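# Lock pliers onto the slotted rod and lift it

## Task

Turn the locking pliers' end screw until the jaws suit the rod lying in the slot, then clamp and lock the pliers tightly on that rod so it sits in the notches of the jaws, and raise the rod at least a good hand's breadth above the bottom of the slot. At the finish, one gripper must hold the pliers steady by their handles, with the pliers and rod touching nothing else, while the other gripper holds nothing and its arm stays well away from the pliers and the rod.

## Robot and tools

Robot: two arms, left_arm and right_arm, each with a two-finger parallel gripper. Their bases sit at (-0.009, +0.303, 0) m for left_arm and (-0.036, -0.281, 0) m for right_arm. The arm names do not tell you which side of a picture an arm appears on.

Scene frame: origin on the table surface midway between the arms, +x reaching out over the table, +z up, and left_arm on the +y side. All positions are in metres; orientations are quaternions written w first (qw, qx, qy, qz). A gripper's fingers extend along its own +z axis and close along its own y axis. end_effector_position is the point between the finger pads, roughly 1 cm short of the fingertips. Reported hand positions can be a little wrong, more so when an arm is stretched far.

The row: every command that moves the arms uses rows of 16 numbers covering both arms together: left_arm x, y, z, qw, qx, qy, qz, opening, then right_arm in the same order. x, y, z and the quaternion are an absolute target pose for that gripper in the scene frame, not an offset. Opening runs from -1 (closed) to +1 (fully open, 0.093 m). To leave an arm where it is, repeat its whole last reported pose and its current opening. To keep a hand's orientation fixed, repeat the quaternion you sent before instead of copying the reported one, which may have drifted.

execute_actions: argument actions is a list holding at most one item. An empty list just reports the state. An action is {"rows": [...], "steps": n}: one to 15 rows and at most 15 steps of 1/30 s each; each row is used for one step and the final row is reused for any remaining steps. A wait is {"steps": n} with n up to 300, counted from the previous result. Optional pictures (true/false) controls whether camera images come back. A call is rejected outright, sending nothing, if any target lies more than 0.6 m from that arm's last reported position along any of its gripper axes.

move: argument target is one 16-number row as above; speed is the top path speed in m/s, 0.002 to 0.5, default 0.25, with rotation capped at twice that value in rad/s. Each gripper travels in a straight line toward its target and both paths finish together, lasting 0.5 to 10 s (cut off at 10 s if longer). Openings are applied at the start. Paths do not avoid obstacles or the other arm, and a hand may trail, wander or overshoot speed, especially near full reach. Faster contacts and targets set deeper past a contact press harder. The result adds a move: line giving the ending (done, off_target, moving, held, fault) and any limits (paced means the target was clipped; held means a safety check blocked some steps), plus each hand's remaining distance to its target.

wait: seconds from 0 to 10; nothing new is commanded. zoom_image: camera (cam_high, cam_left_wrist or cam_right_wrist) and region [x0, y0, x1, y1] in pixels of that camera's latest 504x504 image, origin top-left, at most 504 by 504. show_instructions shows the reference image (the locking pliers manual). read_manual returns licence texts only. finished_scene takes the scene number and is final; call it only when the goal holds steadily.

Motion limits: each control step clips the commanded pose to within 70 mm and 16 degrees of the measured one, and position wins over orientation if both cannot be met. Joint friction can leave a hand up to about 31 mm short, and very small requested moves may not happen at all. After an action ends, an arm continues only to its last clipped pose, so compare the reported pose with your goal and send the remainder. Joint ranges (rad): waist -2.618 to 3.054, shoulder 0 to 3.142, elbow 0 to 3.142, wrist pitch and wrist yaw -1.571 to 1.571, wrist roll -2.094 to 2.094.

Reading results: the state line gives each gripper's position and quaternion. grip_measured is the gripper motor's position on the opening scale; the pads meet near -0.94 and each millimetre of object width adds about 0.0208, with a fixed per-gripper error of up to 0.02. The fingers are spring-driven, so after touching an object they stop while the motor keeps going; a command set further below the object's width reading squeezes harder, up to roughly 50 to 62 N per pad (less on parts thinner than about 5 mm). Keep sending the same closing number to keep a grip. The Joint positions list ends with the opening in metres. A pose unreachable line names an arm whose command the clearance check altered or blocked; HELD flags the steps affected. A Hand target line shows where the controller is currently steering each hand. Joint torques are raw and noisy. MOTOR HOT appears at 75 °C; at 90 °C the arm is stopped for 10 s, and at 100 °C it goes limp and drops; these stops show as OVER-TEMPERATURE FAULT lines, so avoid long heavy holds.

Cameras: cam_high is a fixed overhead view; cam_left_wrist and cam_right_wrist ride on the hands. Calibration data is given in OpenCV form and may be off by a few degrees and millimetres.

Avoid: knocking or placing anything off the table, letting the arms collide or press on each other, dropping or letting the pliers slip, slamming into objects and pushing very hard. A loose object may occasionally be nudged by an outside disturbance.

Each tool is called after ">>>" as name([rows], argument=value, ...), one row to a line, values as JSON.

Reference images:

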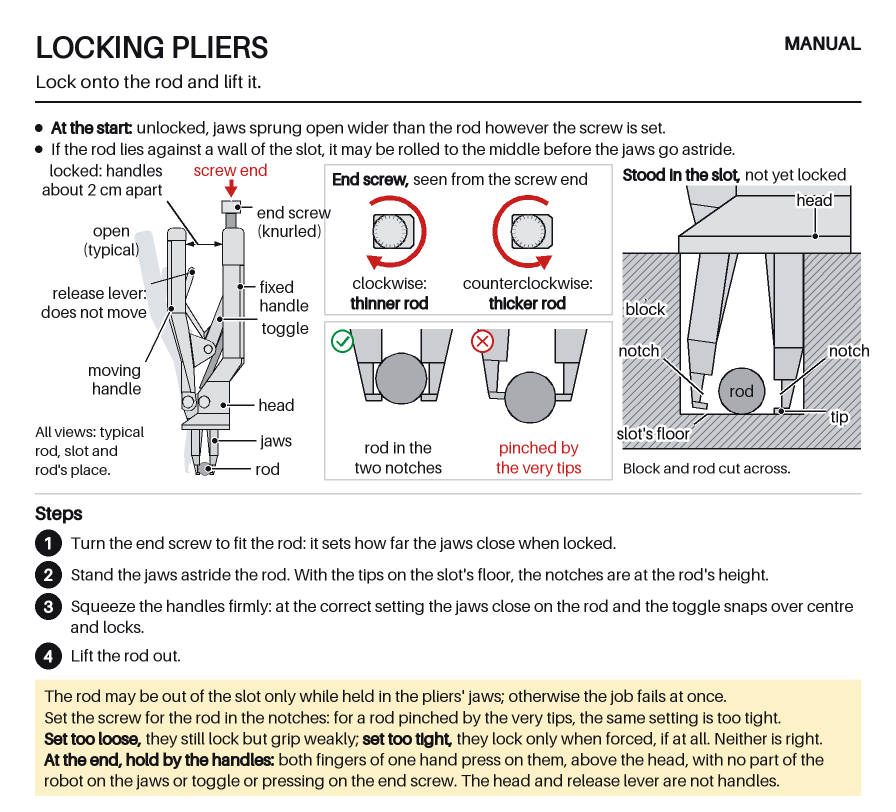

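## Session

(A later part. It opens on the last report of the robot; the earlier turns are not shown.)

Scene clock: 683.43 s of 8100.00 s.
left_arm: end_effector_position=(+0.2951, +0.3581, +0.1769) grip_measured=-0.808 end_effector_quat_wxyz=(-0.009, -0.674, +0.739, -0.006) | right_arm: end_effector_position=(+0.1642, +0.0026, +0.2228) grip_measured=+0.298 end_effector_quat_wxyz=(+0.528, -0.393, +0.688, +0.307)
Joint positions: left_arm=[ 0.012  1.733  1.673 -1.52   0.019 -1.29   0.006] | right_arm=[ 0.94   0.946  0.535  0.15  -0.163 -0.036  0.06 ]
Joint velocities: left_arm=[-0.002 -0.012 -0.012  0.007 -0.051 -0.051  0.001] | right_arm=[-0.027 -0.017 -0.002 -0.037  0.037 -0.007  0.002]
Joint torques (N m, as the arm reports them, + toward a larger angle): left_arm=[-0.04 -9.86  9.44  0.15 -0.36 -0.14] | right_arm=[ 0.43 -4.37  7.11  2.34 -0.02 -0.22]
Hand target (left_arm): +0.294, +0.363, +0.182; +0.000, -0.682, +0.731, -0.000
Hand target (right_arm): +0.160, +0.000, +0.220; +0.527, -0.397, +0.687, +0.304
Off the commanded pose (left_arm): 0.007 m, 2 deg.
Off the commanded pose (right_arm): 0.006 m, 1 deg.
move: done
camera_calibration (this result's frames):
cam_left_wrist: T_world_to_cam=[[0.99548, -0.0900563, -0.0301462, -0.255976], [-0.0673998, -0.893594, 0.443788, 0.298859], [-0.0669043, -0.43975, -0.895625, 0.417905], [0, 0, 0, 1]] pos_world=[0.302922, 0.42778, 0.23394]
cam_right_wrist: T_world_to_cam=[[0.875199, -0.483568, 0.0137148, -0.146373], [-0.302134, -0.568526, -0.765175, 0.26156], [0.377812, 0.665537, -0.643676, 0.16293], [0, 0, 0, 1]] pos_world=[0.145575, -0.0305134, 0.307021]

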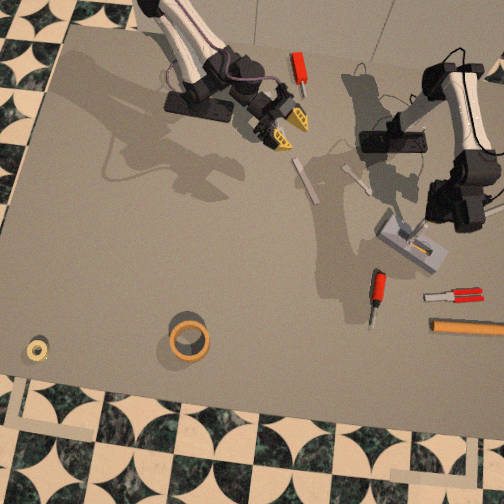

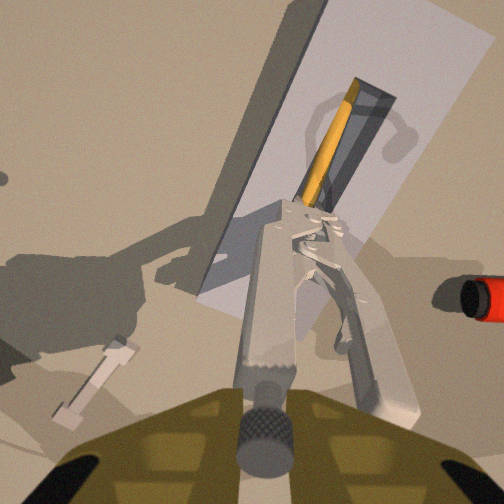

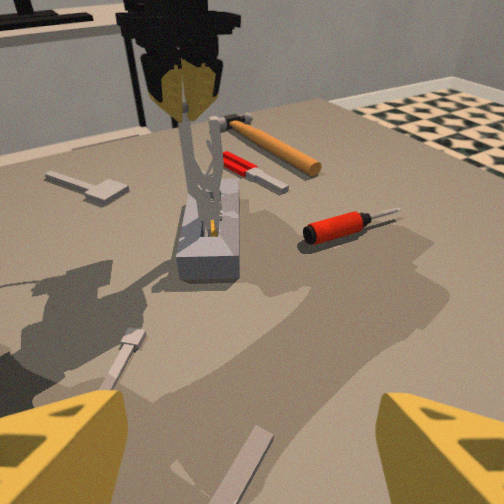

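>>> move(target=[0.294,0.363,0.182,0,-0.616,0.788,0,-0.82,0.16,0.0,0.22,0.527,-0.397,0.687,0.304,0.3], speed=0.08)

>>> move(target=[0.294,0.363,0.182,0,-0.616,0.788,0,-0.45,0.16,0.0,0.22,0.527,-0.397,0.687,0.304,0.3], speed=0.08)

>>> move(target=[0.294,0.362,0.180,0,-0.5,0.866,0,-0.45,0.16,0.0,0.22,0.527,-0.397,0.687,0.304,0.3], speed=0.1)

>>> move(target=[0.294,0.362,0.128,0,-0.5,0.866,0,-0.45,0.16,0.0,0.22,0.527,-0.397,0.687,0.304,0.3], speed=0.015)

Scene clock: 694.07 s of 8100.00 s.
left_arm: end_effector_position=(+0.2955, +0.3590, +0.1769) grip_measured=-0.808 end_effector_quat_wxyz=(-0.006, -0.620, +0.785, -0.005) | right_arm: end_effector_position=(+0.1642, +0.0026, +0.2228) grip_measured=+0.298 end_effector_quat_wxyz=(+0.528, -0.393, +0.688, +0.307)
Joint positions: left_arm=[ 0.012  1.733  1.673 -1.517  0.014 -1.148  0.006] | right_arm=[ 0.94   0.946  0.535  0.15  -0.163 -0.036  0.06 ]
Joint velocities: left_arm=[-0.002 -0.002  0.002  0.037 -0.022 -0.007 -0.001] | right_arm=[-0.012 -0.002 -0.007 -0.037 -0.037 -0.022 -0.   ]
Joint torques (N m, as the arm reports them, + toward a larger angle): left_arm=[ 0.04 -9.87  9.35  0.14 -0.31  0.19] | right_arm=[ 0.34 -4.43  7.12  2.35 -0.02 -0.21]
Hand target (left_arm): +0.294, +0.363, +0.182; +0.000, -0.616, +0.788, +0.000
Hand target (right_arm): +0.160, +0.000, +0.220; +0.527, -0.397, +0.687, +0.304
Off the commanded pose (left_arm): 0.007 m, 1 deg.
Off the commanded pose (right_arm): 0.006 m, 1 deg.
move: done
camera_calibration (this result's frames):
cam_left_wrist: T_world_to_cam=[[0.972853, -0.229832, -0.0270852, -0.199948], [-0.194967, -0.877021, 0.439114, 0.332295], [-0.124677, -0.421913, -0.898023, 0.429415], [0, 0, 0, 1]] pos_world=[0.312845, 0.426651, 0.234293]
cam_right_wrist: T_world_to_cam=[[0.875199, -0.483568, 0.0137148, -0.146373], [-0.302134, -0.568526, -0.765175, 0.26156], [0.377812, 0.665537, -0.643676, 0.16293], [0, 0, 0, 1]] pos_world=[0.145575, -0.0305134, 0.307021]

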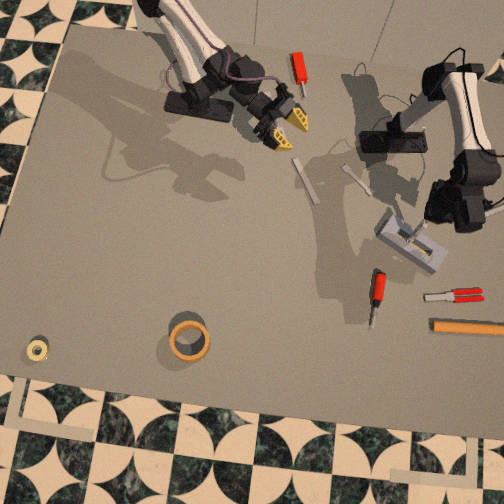

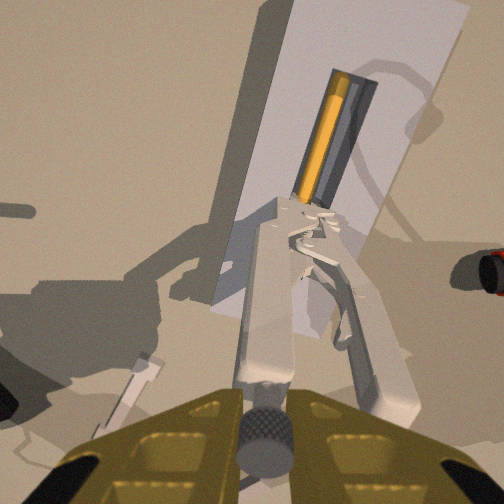

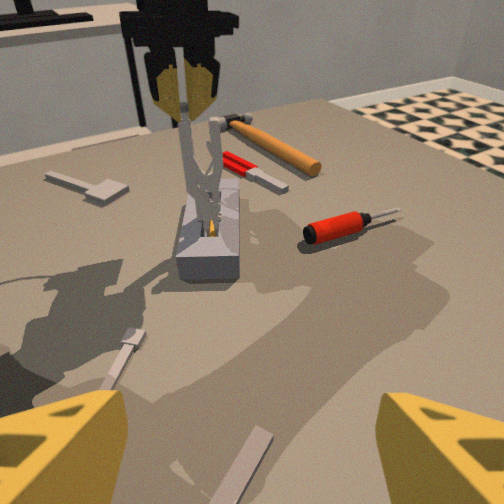

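Scene clock: 694.77 s of 8100.00 s.
left_arm: end_effector_position=(+0.2939, +0.3599, +0.1769) grip_measured=-0.451 end_effector_quat_wxyz=(-0.007, -0.617, +0.787, -0.001) | right_arm: end_effector_position=(+0.1642, +0.0026, +0.2228) grip_measured=+0.298 end_effector_quat_wxyz=(+0.528, -0.393, +0.688, +0.307)
Joint positions: left_arm=[ 0.012  1.733  1.673 -1.523  0.008 -1.141  0.024] | right_arm=[ 0.94   0.946  0.535  0.15  -0.163 -0.036  0.06 ]
Joint velocities: left_arm=[-0.022  0.007  0.002 -0.066  0.022  0.037 -0.   ] | right_arm=[ 0.007  0.002  0.002 -0.007  0.022 -0.081 -0.002]
Joint torques (N m, as the arm reports them, + toward a larger angle): left_arm=[ 0.1  -9.88  9.31  0.16 -0.22  0.16] | right_arm=[ 0.38 -4.42  7.07  2.35 -0.03 -0.21]
Hand target (left_arm): +0.294, +0.363, +0.182; -0.000, -0.616, +0.788, +0.000
Hand target (right_arm): +0.160, +0.000, +0.220; +0.527, -0.397, +0.687, +0.304
Off the commanded pose (left_arm): 0.006 m, 1 deg.
Off the commanded pose (right_arm): 0.006 m, 1 deg.
move: done
camera_calibration (this result's frames):
cam_left_wrist: T_world_to_cam=[[0.971116, -0.236021, -0.0350318, -0.194067], [-0.197727, -0.878196, 0.435518, 0.334625], [-0.133556, -0.416011, -0.899498, 0.430334], [0, 0, 0, 1]] pos_world=[0.3121, 0.427087, 0.234551]
cam_right_wrist: T_world_to_cam=[[0.875199, -0.483568, 0.0137148, -0.146373], [-0.302134, -0.568526, -0.765175, 0.26156], [0.377812, 0.665537, -0.643676, 0.16293], [0, 0, 0, 1]] pos_world=[0.145575, -0.0305134, 0.307021]

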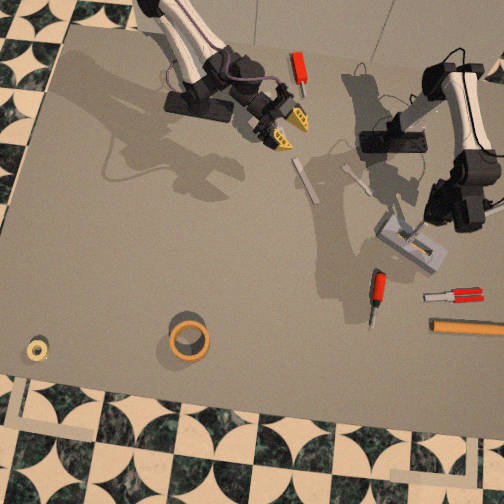

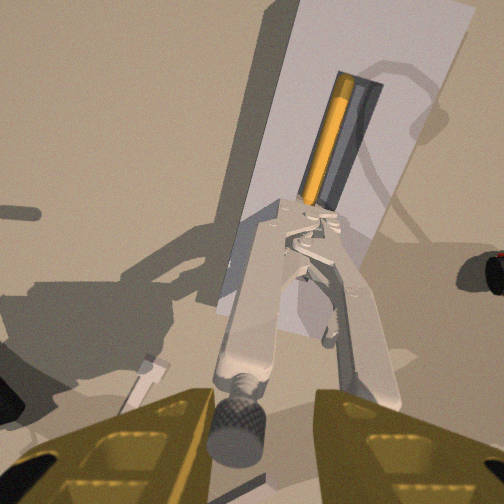

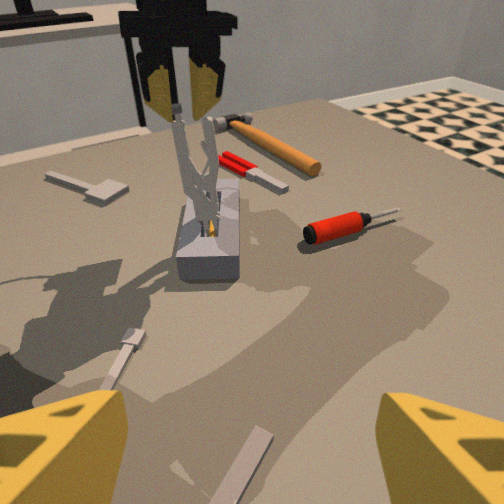

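Scene clock: 696.57 s of 8100.00 s.
left_arm: end_effector_position=(+0.2939, +0.3600, +0.1769) grip_measured=-0.451 end_effector_quat_wxyz=(-0.007, -0.504, +0.864, -0.001) | right_arm: end_effector_position=(+0.1642, +0.0026, +0.2228) grip_measured=+0.298 end_effector_quat_wxyz=(+0.528, -0.393, +0.688, +0.307)
Joint positions: left_arm=[ 0.012  1.733  1.673 -1.523  0.007 -0.867  0.024] | right_arm=[ 0.94   0.946  0.535  0.15  -0.163 -0.036  0.06 ]
Joint velocities: left_arm=[-0.017 -0.007 -0.012 -0.007  0.022 -0.007  0.001] | right_arm=[ 0.017  0.017  0.007  0.037 -0.066 -0.037 -0.   ]
Joint torques (N m, as the arm reports them, + toward a larger angle): left_arm=[-0.01 -9.97  8.47  0.28 -0.2   0.13] | right_arm=[ 0.4  -4.46  7.08  2.35 -0.03 -0.21]
Hand target (left_arm): +0.294, +0.362, +0.180; -0.000, -0.500, +0.866, +0.000
Hand target (right_arm): +0.160, +0.000, +0.220; +0.527, -0.397, +0.687, +0.304
Off the commanded pose (left_arm): 0.004 m, 1 deg.
Off the commanded pose (right_arm): 0.006 m, 1 deg.
move: done
camera_calibration (this result's frames):
cam_left_wrist: T_world_to_cam=[[0.87078, -0.490629, -0.0320153, -0.0733852], [-0.429398, -0.790593, 0.436555, 0.371101], [-0.239498, -0.366396, -0.899108, 0.443589], [0, 0, 0, 1]] pos_world=[0.329491, 0.419914, 0.234478]
cam_right_wrist: T_world_to_cam=[[0.875199, -0.483568, 0.0137148, -0.146373], [-0.302134, -0.568526, -0.765175, 0.26156], [0.377812, 0.665537, -0.643676, 0.16293], [0, 0, 0, 1]] pos_world=[0.145575, -0.0305134, 0.307021]

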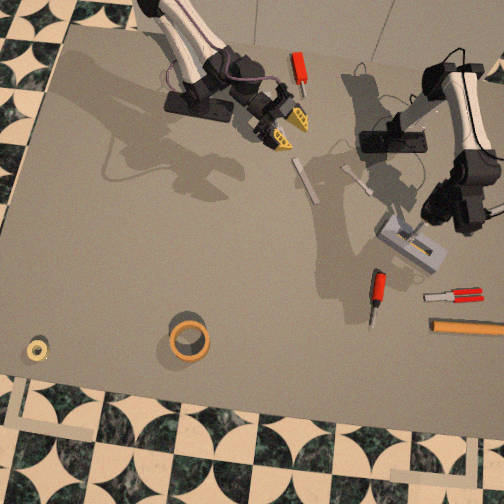

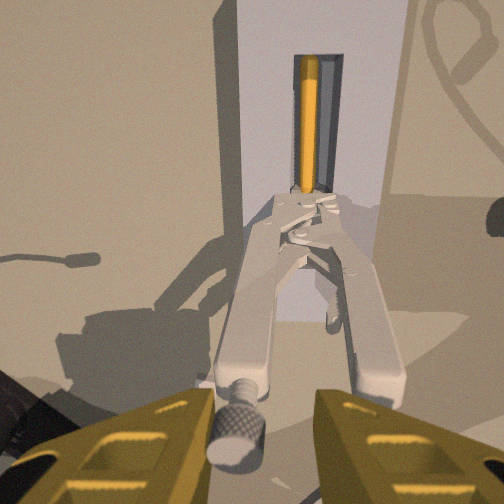

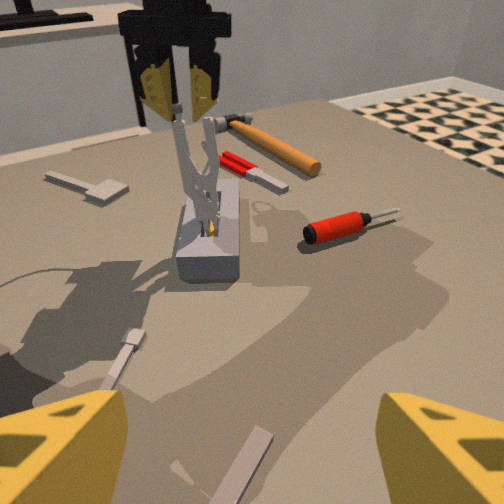

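Scene clock: 700.13 s of 8100.00 s.
left_arm: end_effector_position=(+0.3086, +0.3596, +0.1540) grip_measured=-0.451 end_effector_quat_wxyz=(+0.038, -0.500, +0.865, -0.027) | right_arm: end_effector_position=(+0.1642, +0.0026, +0.2228) grip_measured=+0.298 end_effector_quat_wxyz=(+0.528, -0.393, +0.688, +0.307)
Joint positions: left_arm=[ 0.012  1.682  1.519 -1.319  0.026 -0.86   0.024] | right_arm=[ 0.94   0.946  0.535  0.15  -0.163 -0.036  0.06 ]
Joint velocities: left_arm=[ 0.002 -0.007 -0.017  0.066  0.007 -0.007  0.   ] | right_arm=[-0.002 -0.012 -0.012  0.022 -0.007 -0.066 -0.001]
Joint torques (N m, as the arm reports them, + toward a larger angle): left_arm=[-0.26 -6.39  2.39  0.54 -0.43  0.09] | right_arm=[ 0.39 -4.47  7.1   2.34 -0.03 -0.21]
Hand target (left_arm): +0.294, +0.362, +0.130; -0.000, -0.500, +0.866, +0.000
Hand target (right_arm): +0.160, +0.000, +0.220; +0.527, -0.397, +0.687, +0.304
Off the commanded pose (left_arm): 0.030 m, 5 deg.
Off the commanded pose (right_arm): 0.006 m, 1 deg.
move: off_target (left_arm)
camera_calibration (this result's frames):
cam_left_wrist: T_world_to_cam=[[0.865728, -0.497238, 0.0571802, -0.0969314], [-0.477944, -0.787355, 0.389412, 0.408072], [-0.14861, -0.364454, -0.919287, 0.400787], [0, 0, 0, 1]] pos_world=[0.338513, 0.419168, 0.215073]
cam_right_wrist: T_world_to_cam=[[0.875199, -0.483568, 0.0137148, -0.146373], [-0.302134, -0.568526, -0.765175, 0.26156], [0.377812, 0.665537, -0.643676, 0.16293], [0, 0, 0, 1]] pos_world=[0.145575, -0.0305134, 0.307021]

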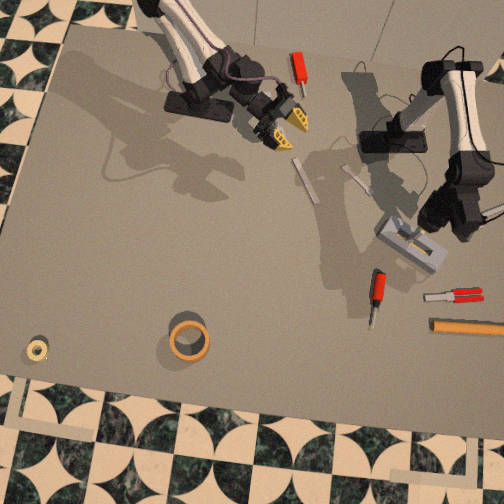

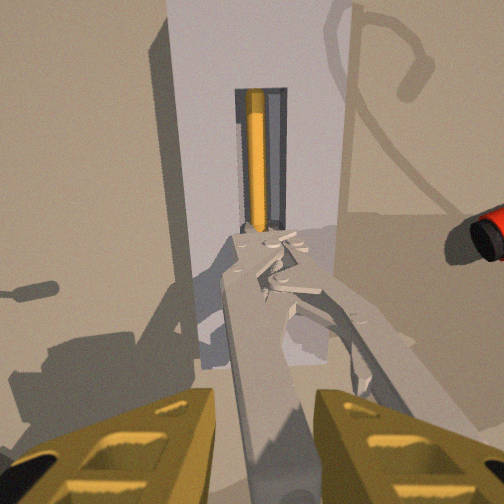

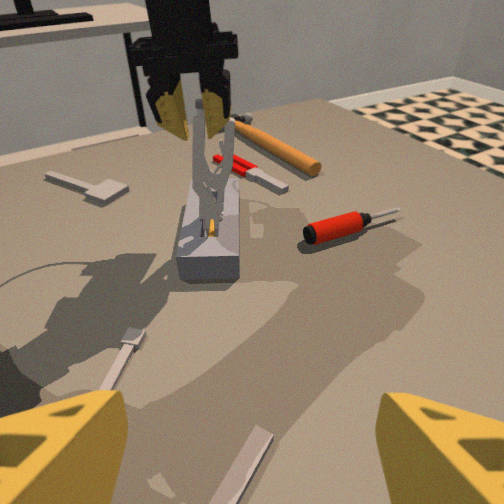

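>>> move(target=[0.294,0.362,0.116,0,-0.5,0.866,0,-0.45,0.16,0.0,0.22,0.527,-0.397,0.687,0.304,0.3], speed=0.01)

Scene clock: 707.20 s of 8100.00 s.
left_arm: end_effector_position=(+0.2990, +0.3606, +0.1296) grip_measured=-0.451 end_effector_quat_wxyz=(+0.017, -0.500, +0.866, -0.011) | right_arm: end_effector_position=(+0.1642, +0.0026, +0.2228) grip_measured=+0.298 end_effector_quat_wxyz=(+0.528, -0.393, +0.688, +0.307)
Joint positions: left_arm=[ 0.012  1.69   1.435 -1.277  0.009 -0.859  0.024] | right_arm=[ 0.94   0.946  0.535  0.15  -0.163 -0.036  0.06 ]
Joint velocities: left_arm=[ 0.007  0.002  0.007 -0.051  0.022 -0.007 -0.001] | right_arm=[-0.022 -0.002  0.012 -0.022 -0.007 -0.022  0.   ]
Joint torques (N m, as the arm reports them, + toward a larger angle): left_arm=[ 0.01 -6.91  5.29  0.57 -0.2   0.06] | right_arm=[ 0.36 -4.46  7.08  2.33 -0.02 -0.21]
Hand target (left_arm): +0.294, +0.362, +0.116; -0.001, -0.500, +0.866, -0.001
Hand target (right_arm): +0.160, +0.000, +0.220; +0.527, -0.397, +0.687, +0.304
Off the commanded pose (left_arm): 0.015 m, 2 deg.
Off the commanded pose (right_arm): 0.006 m, 1 deg.
move: off_target (left_arm)
camera_calibration (this result's frames):
cam_left_wrist: T_world_to_cam=[[0.867788, -0.496869, 0.00808024, -0.0810818], [-0.456411, -0.790484, 0.40844, 0.406043], [-0.196554, -0.358127, -0.912749, 0.388473], [0, 0, 0, 1]] pos_world=[0.33204, 0.419807, 0.189389]
cam_right_wrist: T_world_to_cam=[[0.875199, -0.483568, 0.0137148, -0.146373], [-0.302134, -0.568526, -0.765175, 0.26156], [0.377812, 0.665537, -0.643676, 0.16293], [0, 0, 0, 1]] pos_world=[0.145575, -0.0305134, 0.307021]

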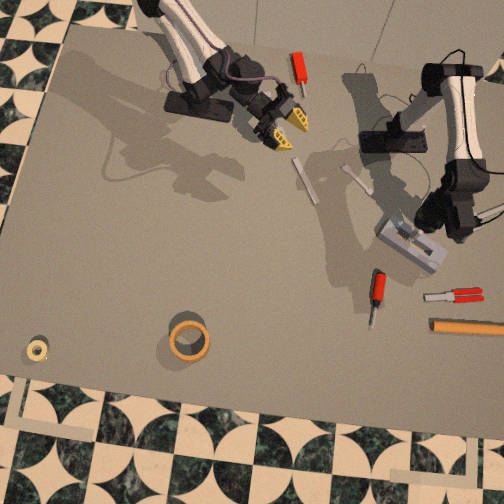

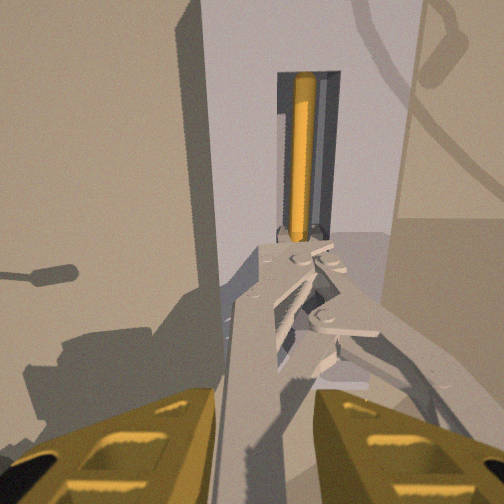

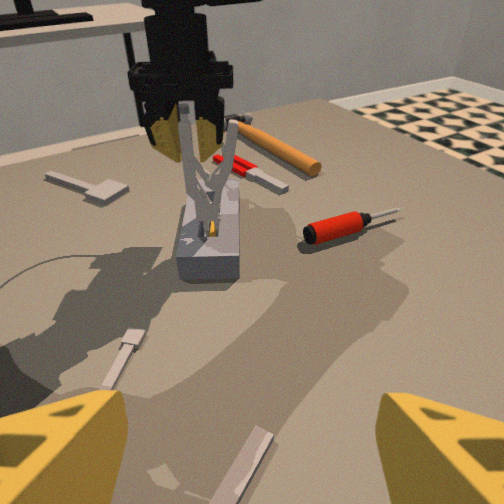

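>>> move(target=[0.295,0.363,0.186,0,-0.5,0.866,0,-0.45,0.25,0.27,0.15,0.527,-0.397,0.687,0.304,-0.3], speed=0.1)

>>> move(target=[0.295,0.363,0.182,0,-0.7071,0.7071,0,-0.45,0.265,0.305,0.145,0.527,-0.397,0.687,0.304,-0.3], speed=0.15)

Scene clock: 718.20 s of 8100.00 s.
left_arm: end_effector_position=(+0.2915, +0.3594, +0.1852) grip_measured=-0.451 end_effector_quat_wxyz=(+0.002, -0.500, +0.866, -0.005) | right_arm: end_effector_position=(+0.2466, +0.2657, +0.1490) grip_measured=-0.298 end_effector_quat_wxyz=(+0.530, -0.400, +0.684, +0.302)
Joint positions: left_arm=[ 0.012  1.712  1.682 -1.534  0.008 -0.859  0.024] | right_arm=[1.173 2.14  1.381 0.5   0.061 0.005 0.031]
Joint velocities: left_arm=[-0.002 -0.002 -0.007 -0.037  0.022  0.007 -0.   ] | right_arm=[-0.012  0.002  0.017  0.007 -0.007  0.037 -0.001]
Joint torques (N m, as the arm reports them, + toward a larger angle): left_arm=[ 0.15 -7.27 10.32  0.27 -0.2   0.12] | right_arm=[  0.19 -11.86   9.15   2.33   0.02  -0.08]
Hand target (left_arm): +0.294, +0.363, +0.186; +0.000, -0.500, +0.866, -0.000
Hand target (right_arm): +0.246, +0.270, +0.148; +0.528, -0.398, +0.686, +0.303
Off the commanded pose (left_arm): 0.005 m, 1 deg.
Off the commanded pose (right_arm): 0.006 m, 1 deg.
move: done
camera_calibration (this result's frames):
cam_left_wrist: T_world_to_cam=[[0.867659, -0.49686, -0.01724, -0.0708661], [-0.443126, -0.788617, 0.42629, 0.371144], [-0.225402, -0.362235, -0.904422, 0.445623], [0, 0, 0, 1]] pos_world=[0.326396, 0.4189, 0.243595]
cam_right_wrist: T_world_to_cam=[[0.877832, -0.477924, 0.0316175, -0.0950394], [-0.287006, -0.577712, -0.764118, 0.378067], [0.383456, 0.661693, -0.644301, -0.0910307], [0, 0, 0, 1]] pos_world=[0.226842, 0.233227, 0.233242]

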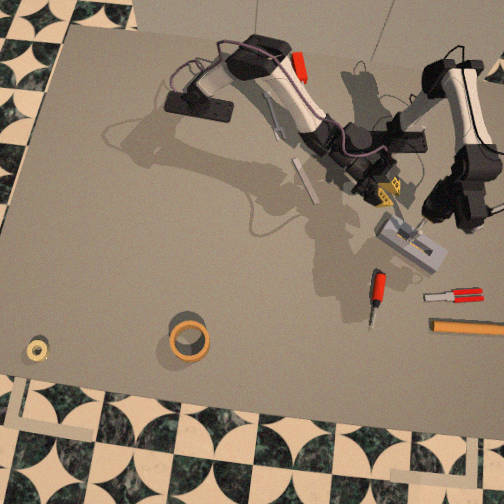

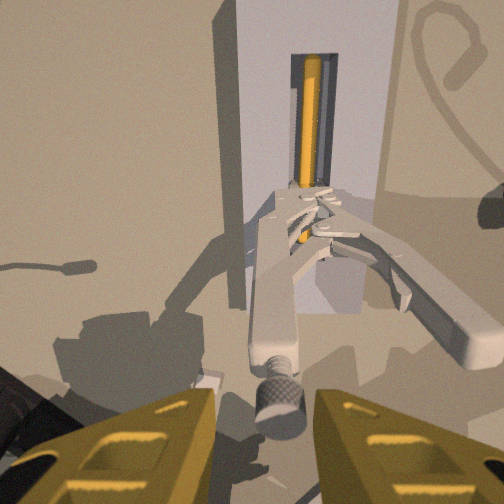

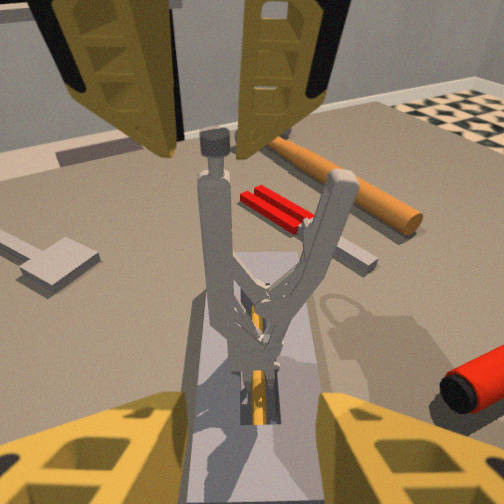

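Scene clock: 720.40 s of 8100.00 s.
left_arm: end_effector_position=(+0.2915, +0.3594, +0.1852) grip_measured=-0.451 end_effector_quat_wxyz=(+0.001, -0.701, +0.713, -0.005) | right_arm: end_effector_position=(+0.2644, +0.3016, +0.1466) grip_measured=-0.298 end_effector_quat_wxyz=(+0.530, -0.399, +0.684, +0.304)
Joint positions: left_arm=[ 0.012  1.712  1.682 -1.534  0.008 -1.366  0.024] | right_arm=[1.173 2.281 1.61  0.413 0.061 0.008 0.031]
Joint velocities: left_arm=[ 0.007  0.002 -0.002  0.051  0.007  0.051 -0.   ] | right_arm=[-0.002 -0.012  0.012 -0.022 -0.007  0.051  0.   ]
Joint torques (N m, as the arm reports them, + toward a larger angle): left_arm=[ 0.29 -7.13  8.9   0.33 -0.26 -0.06] | right_arm=[  0.02 -13.23   9.34   2.35  -0.03  -0.06]
Hand target (left_arm): +0.295, +0.363, +0.182; -0.000, +0.707, -0.707, +0.000
Hand target (right_arm): +0.264, +0.305, +0.145; +0.527, -0.397, +0.687, +0.304
Off the commanded pose (left_arm): 0.006 m, 1 deg.
Off the commanded pose (right_arm): 0.004 m, 1 deg.
move: done
camera_calibration (this result's frames):
cam_left_wrist: T_world_to_cam=[[0.999719, -0.0139499, -0.0191688, -0.282582], [-0.00434073, -0.902595, 0.430468, 0.283445], [-0.0233067, -0.430264, -0.902402, 0.410797], [0, 0, 0, 1]] pos_world=[0.293307, 0.428645, 0.243273]
cam_right_wrist: T_world_to_cam=[[0.877484, -0.478772, 0.0282557, -0.0925838], [-0.289321, -0.575409, -0.764982, 0.402213], [0.382511, 0.663085, -0.643431, -0.12346], [0, 0, 0, 1]] pos_world=[0.244834, 0.268975, 0.230864]

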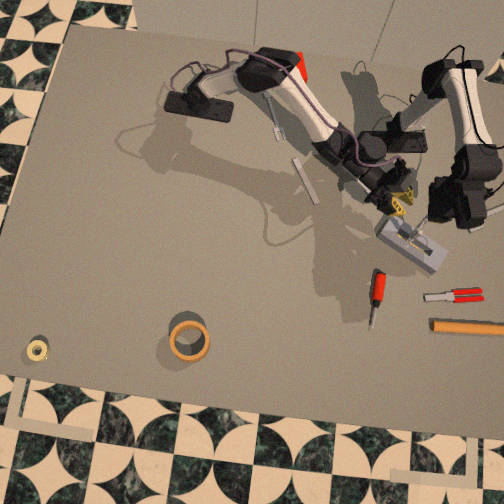

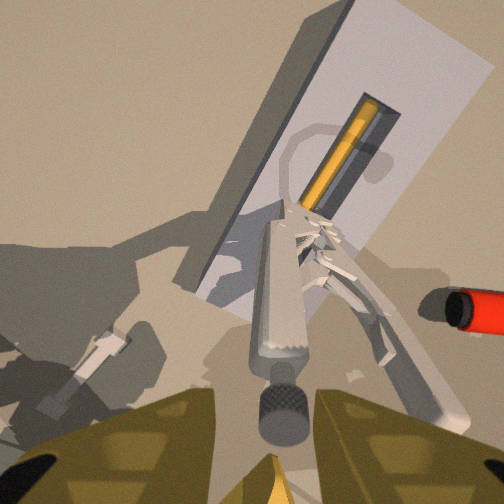

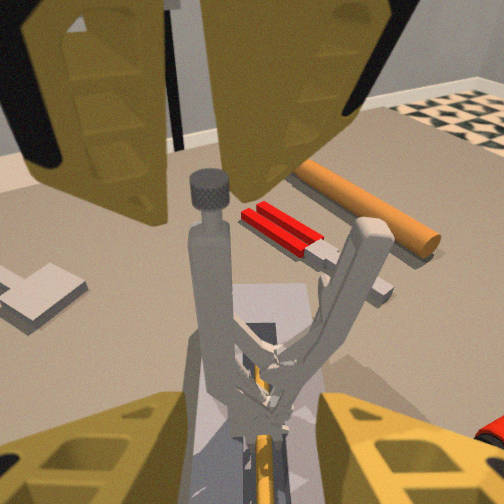

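>>> move(target=[0.297,0.363,0.174,0,-0.7071,0.7071,0,-0.45,0.262,0.325,0.14,0.527,-0.397,0.687,0.304,-0.3], speed=0.04)

>>> move(target=[0.297,0.363,0.176,0,-0.7071,0.7071,0,-0.82,0.274,0.345,0.14,0.527,-0.397,0.687,0.304,-0.3], speed=0.03)

Scene clock: 725.37 s of 8100.00 s.
left_arm: end_effector_position=(+0.2971, +0.3605, +0.1853) grip_measured=-0.451 end_effector_quat_wxyz=(+0.010, -0.703, +0.711, -0.012) | right_arm: end_effector_position=(+0.2623, +0.3212, +0.1410) grip_measured=-0.298 end_effector_quat_wxyz=(+0.529, -0.400, +0.684, +0.304)
Joint positions: left_arm=[ 0.012  1.712  1.682 -1.511  0.008 -1.37   0.024] | right_arm=[1.193 2.351 1.711 0.38  0.077 0.013 0.031]
Joint velocities: left_arm=[ 0.017 -0.012  0.002 -0.022  0.037 -0.051 -0.   ] | right_arm=[-0.032 -0.002  0.012 -0.051 -0.051  0.022 -0.   ]
Joint torques (N m, as the arm reports them, + toward a larger angle): left_arm=[ 0.03 -6.93  6.25  0.5  -0.24 -0.06] | right_arm=[  0.18 -13.96   9.34   2.38   0.04  -0.01]
Hand target (left_arm): +0.297, +0.363, +0.174; +0.000, +0.707, -0.707, -0.000
Hand target (right_arm): +0.261, +0.325, +0.140; +0.527, -0.397, +0.687, +0.304
Off the commanded pose (left_arm): 0.012 m, 2 deg.
Off the commanded pose (right_arm): 0.004 m, 1 deg.
move: off_target (left_arm)
camera_calibration (this result's frames):
cam_left_wrist: T_world_to_cam=[[0.999948, -0.0093405, 0.0039914, -0.294214], [-0.0101507, -0.904491, 0.426372, 0.287563], [-0.000372343, -0.426391, -0.904539, 0.403672], [0, 0, 0, 1]] pos_world=[0.297268, 0.429472, 0.243702]
cam_right_wrist: T_world_to_cam=[[0.878631, -0.476689, 0.0278203, -0.0821851], [-0.288704, -0.576738, -0.764214, 0.408728], [0.380338, 0.663431, -0.644362, -0.138611], [0, 0, 0, 1]] pos_world=[0.242931, 0.288511, 0.225327]

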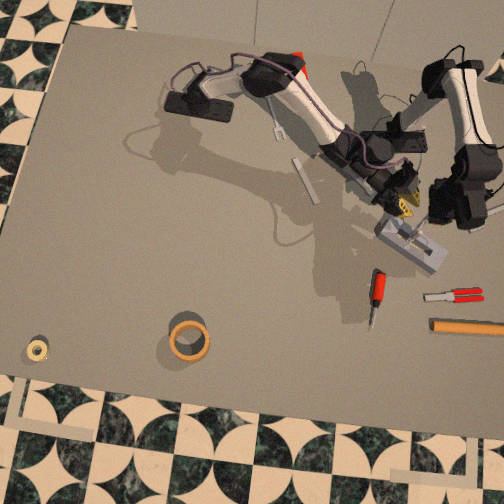

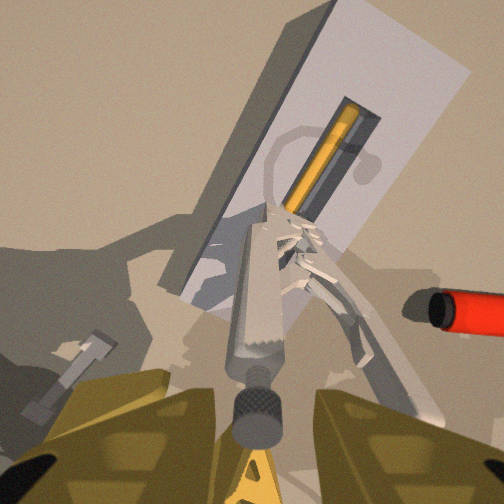

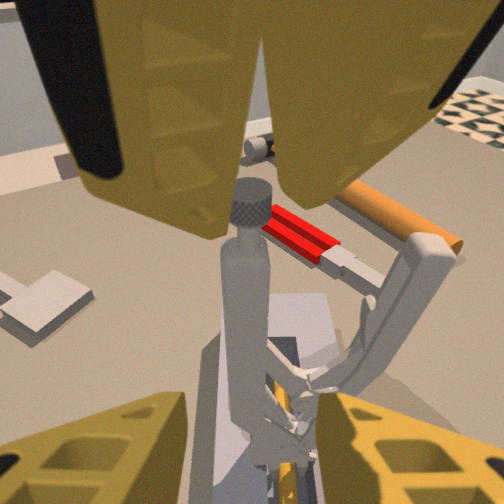

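Scene clock: 726.53 s of 8100.00 s.
left_arm: end_effector_position=(+0.2970, +0.3606, +0.1853) grip_measured=-0.808 end_effector_quat_wxyz=(+0.011, -0.703, +0.711, -0.011) | right_arm: end_effector_position=(+0.2726, +0.3429, +0.1421) grip_measured=-0.298 end_effector_quat_wxyz=(+0.530, -0.399, +0.683, +0.305)
Joint positions: left_arm=[ 0.012  1.712  1.682 -1.511  0.007 -1.371  0.006] | right_arm=[1.193 2.445 1.885 0.304 0.077 0.013 0.031]
Joint velocities: left_arm=[-0.012 -0.002  0.002 -0.037 -0.007  0.007 -0.001] | right_arm=[ 0.017 -0.007 -0.002 -0.007 -0.051  0.022 -0.001]
Joint torques (N m, as the arm reports them, + toward a larger angle): left_arm=[-0.06 -6.81  7.01  0.4  -0.26 -0.07] | right_arm=[ -0.23 -14.71   9.78   2.37  -0.02  -0.06]
Hand target (left_arm): +0.297, +0.363, +0.176; +0.000, +0.707, -0.707, +0.000
Hand target (right_arm): +0.274, +0.345, +0.140; +0.527, -0.397, +0.687, +0.304
Off the commanded pose (left_arm): 0.010 m, 2 deg.
Off the commanded pose (right_arm): 0.003 m, 1 deg.
move: done
camera_calibration (this result's frames):
cam_left_wrist: T_world_to_cam=[[0.999954, -0.00893876, 0.00346706, -0.294148], [-0.00956423, -0.904778, 0.425775, 0.287702], [-0.000668977, -0.425789, -0.904822, 0.403638], [0, 0, 0, 1]] pos_world=[0.297156, 0.429542, 0.243744]
cam_right_wrist: T_world_to_cam=[[0.8786, -0.476756, 0.0276687, -0.0807972], [-0.287833, -0.57489, -0.765934, 0.424401], [0.38107, 0.664985, -0.642324, -0.157281], [0, 0, 0, 1]] pos_world=[0.25308, 0.310053, 0.226274]

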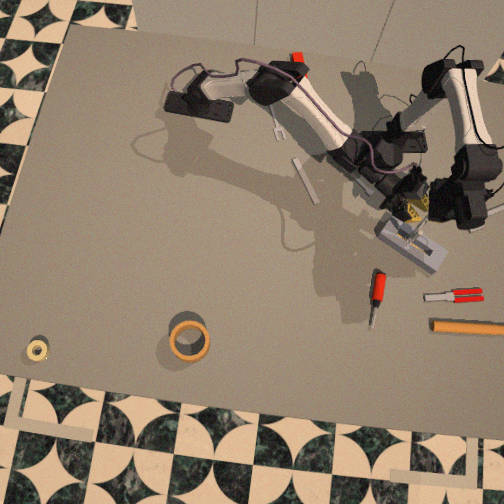

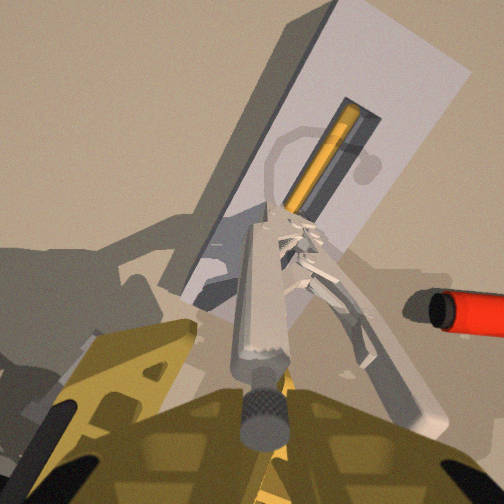

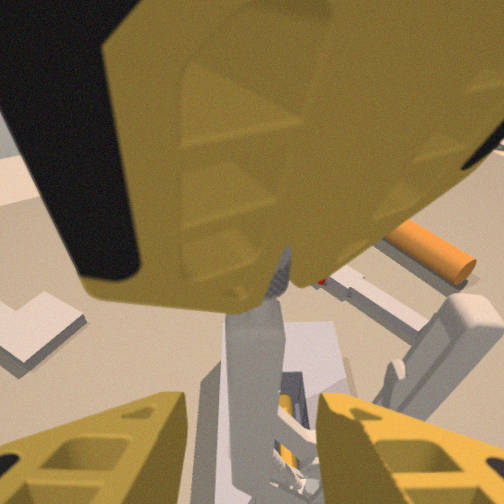

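>>> move(target=[0.297,0.363,0.176,0,-0.7071,0.7071,0,-0.82,0.282,0.358,0.133,0.527,-0.397,0.687,0.304,-0.3], speed=0.02)

Scene clock: 730.27 s of 8100.00 s.
left_arm: end_effector_position=(+0.3003, +0.3694, +0.1852) grip_measured=-0.808 end_effector_quat_wxyz=(+0.027, -0.706, +0.707, -0.004) | right_arm: end_effector_position=(+0.2790, +0.3566, +0.1381) grip_measured=-0.298 end_effector_quat_wxyz=(+0.533, -0.398, +0.681, +0.307)
Joint positions: left_arm=[ 0.022  1.713  1.682 -1.491 -0.023 -1.371  0.006] | right_arm=[1.193 2.518 1.995 0.275 0.077 0.014 0.031]
Joint velocities: left_arm=[-0.007 -0.002  0.002 -0.007 -0.051  0.081 -0.002] | right_arm=[ 0.002  0.002  0.012 -0.022  0.095  0.022 -0.002]
Joint torques (N m, as the arm reports them, + toward a larger angle): left_arm=[-0.81 -6.82  7.18  0.19  0.09 -0.03] | right_arm=[ -0.47 -14.88   9.67   2.25  -0.04  -0.06]
Hand target (left_arm): +0.297, +0.363, +0.176; -0.000, +0.707, -0.707, -0.000
Hand target (right_arm): +0.282, +0.358, +0.133; +0.527, -0.397, +0.687, +0.304
Off the commanded pose (left_arm): 0.012 m, 3 deg.
Off the commanded pose (right_arm): 0.006 m, 1 deg.
move: off_target (left_arm)
camera_calibration (this result's frames):
cam_left_wrist: T_world_to_cam=[[0.999864, 0.0014325, 0.0164191, -0.303617], [-0.00518863, -0.918202, 0.396079, 0.304831], [0.0156434, -0.39611, -0.91807, 0.39386], [0, 0, 0, 1]] pos_world=[0.298996, 0.436344, 0.245839]
cam_right_wrist: T_world_to_cam=[[0.878457, -0.47707, 0.0267777, -0.0795504], [-0.285133, -0.568353, -0.771799, 0.42876], [0.383421, 0.670357, -0.635303, -0.174986], [0, 0, 0, 1]] pos_world=[0.259229, 0.323039, 0.221878]

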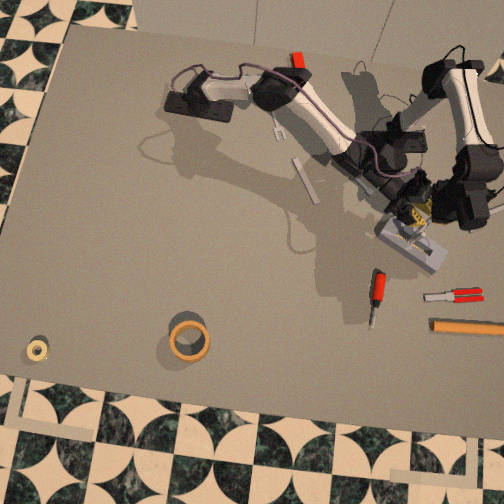

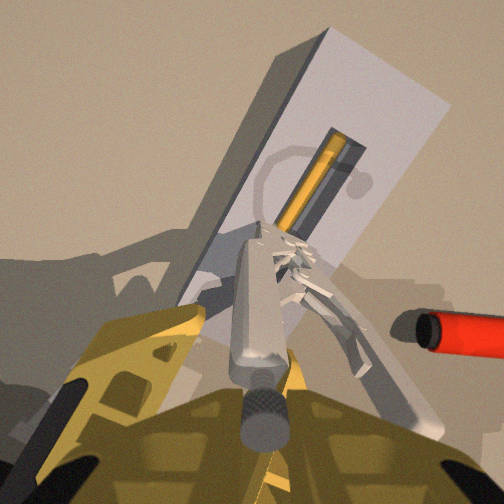

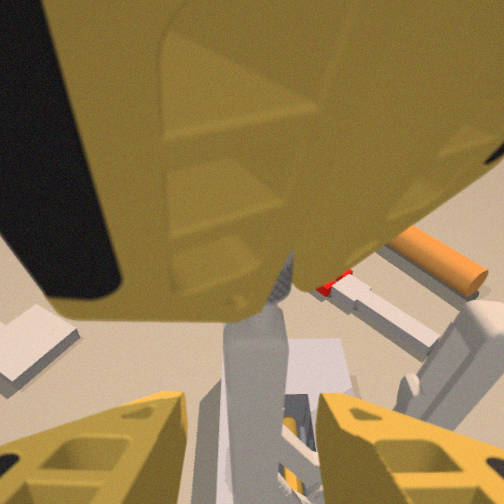

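>>> move(target=[0.297,0.363,0.178,0,-0.7071,0.7071,0,-0.82,0.268,0.334,0.128,0.612,-0.354,0.612,0.354,-0.3], speed=0.06)

>>> move(target=[0.297,0.363,0.178,0,-0.7071,0.7071,0,-0.82,0.281,0.356,0.128,0.612,-0.354,0.612,0.354,-0.3], speed=0.02)

Scene clock: 735.43 s of 8100.00 s.
left_arm: end_effector_position=(+0.2978, +0.3651, +0.1850) grip_measured=-0.808 end_effector_quat_wxyz=(+0.015, -0.706, +0.708, -0.010) | right_arm: end_effector_position=(+0.2694, +0.3357, +0.1279) grip_measured=-0.298 end_effector_quat_wxyz=(+0.606, -0.354, +0.617, +0.356)
Joint positions: left_arm=[ 0.022  1.713  1.682 -1.505 -0.    -1.371  0.006] | right_arm=[1.193 2.518 1.705 0.801 0.079 0.01  0.031]
Joint velocities: left_arm=[-0.022 -0.002  0.002  0.037 -0.051  0.022  0.   ] | right_arm=[ 0.007  0.002 -0.007  0.022  0.022 -0.051 -0.   ]
Joint torques (N m, as the arm reports them, + toward a larger angle): left_arm=[-0.68 -6.73  7.97  0.28 -0.13 -0.08] | right_arm=[ -0.12 -15.8    6.36   2.71   0.    -0.19]
Hand target (left_arm): +0.297, +0.363, +0.178; -0.000, +0.707, -0.707, +0.000
Hand target (right_arm): +0.268, +0.334, +0.128; +0.612, -0.353, +0.613, +0.354
Off the commanded pose (left_arm): 0.007 m, 2 deg.
Off the commanded pose (right_arm): 0.002 m, 1 deg.
move: done
camera_calibration (this result's frames):
cam_left_wrist: T_world_to_cam=[[0.999973, 0.00079013, 0.00728209, -0.299191], [-0.00232907, -0.908271, 0.418377, 0.292334], [0.00694468, -0.418382, -0.908244, 0.40093], [0, 0, 0, 1]] pos_world=[0.297079, 0.433497, 0.244015]
cam_right_wrist: T_world_to_cam=[[0.875705, -0.482562, 0.0165414, -0.0769545], [-0.198536, -0.391089, -0.898684, 0.339709], [0.44014, 0.783698, -0.438284, -0.242272], [0, 0, 0, 1]] pos_world=[0.241468, 0.285589, 0.20038]

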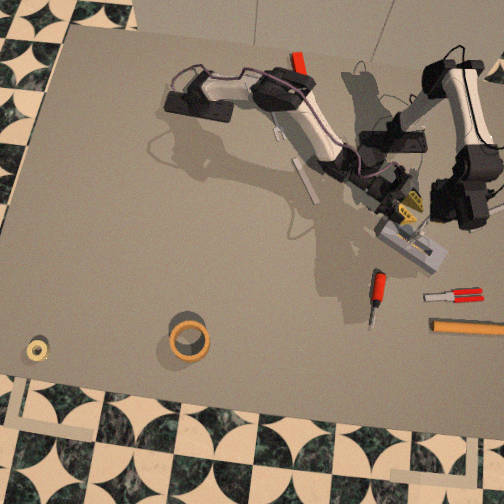

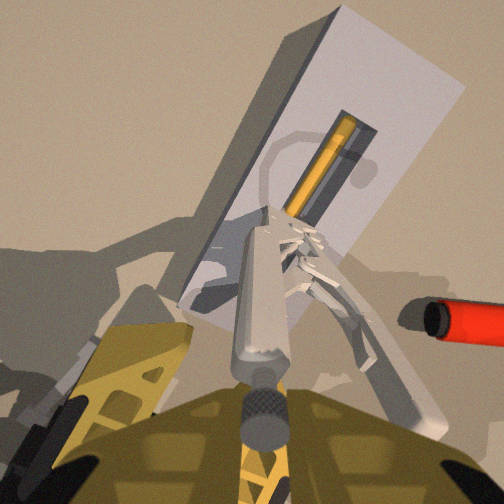

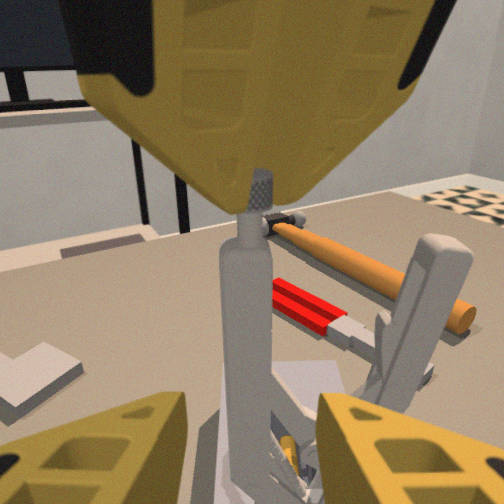

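Scene clock: 736.87 s of 8100.00 s.
left_arm: end_effector_position=(+0.2978, +0.3650, +0.1850) grip_measured=-0.808 end_effector_quat_wxyz=(+0.015, -0.706, +0.708, -0.010) | right_arm: end_effector_position=(+0.2782, +0.3542, +0.1303) grip_measured=-0.298 end_effector_quat_wxyz=(+0.612, -0.351, +0.611, +0.358)
Joint positions: left_arm=[ 0.022  1.713  1.682 -1.505 -0.    -1.371  0.006] | right_arm=[1.193 2.596 1.853 0.748 0.079 0.008 0.031]
Joint velocities: left_arm=[-0.007 -0.002 -0.007  0.066 -0.007  0.007 -0.   ] | right_arm=[ 0.007 -0.002 -0.002  0.007 -0.125  0.007 -0.   ]
Joint torques (N m, as the arm reports them, + toward a larger angle): left_arm=[-0.69 -6.75  7.92  0.27 -0.13 -0.06] | right_arm=[ -0.4  -15.09   9.29   2.33  -0.05  -0.2 ]
Hand target (left_arm): +0.297, +0.363, +0.178; +0.000, +0.707, -0.707, +0.000
Hand target (right_arm): +0.281, +0.356, +0.128; +0.612, -0.354, +0.612, +0.354
Off the commanded pose (left_arm): 0.007 m, 2 deg.
Off the commanded pose (right_arm): 0.004 m, 1 deg.
move: done
camera_calibration (this result's frames):
cam_left_wrist: T_world_to_cam=[[0.999973, 0.000779427, 0.00735687, -0.299213], [-0.0023727, -0.908114, 0.418716, 0.29217], [0.00700724, -0.418722, -0.908087, 0.40098], [0, 0, 0, 1]] pos_world=[0.297089, 0.433456, 0.24399]
cam_right_wrist: T_world_to_cam=[[0.875554, -0.48281, 0.017335, -0.0756721], [-0.19029, -0.377618, -0.906198, 0.344752], [0.444067, 0.790126, -0.422498, -0.264998], [0, 0, 0, 1]] pos_world=[0.249535, 0.303031, 0.201764]

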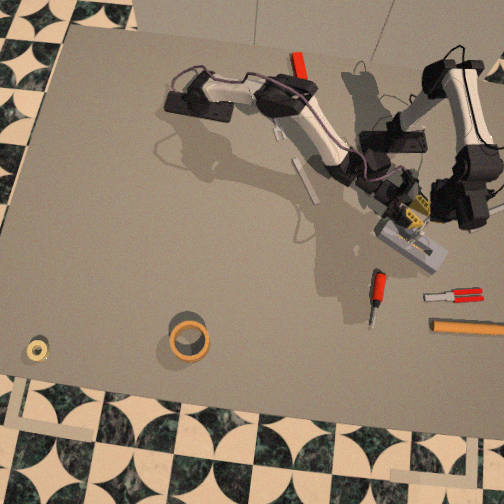

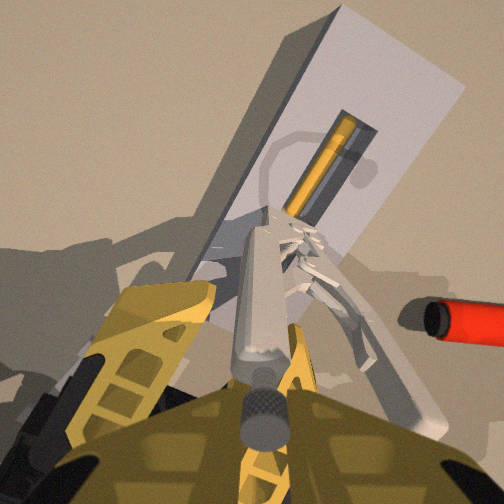

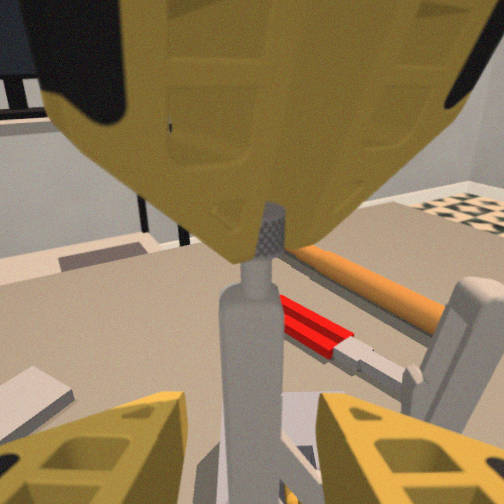

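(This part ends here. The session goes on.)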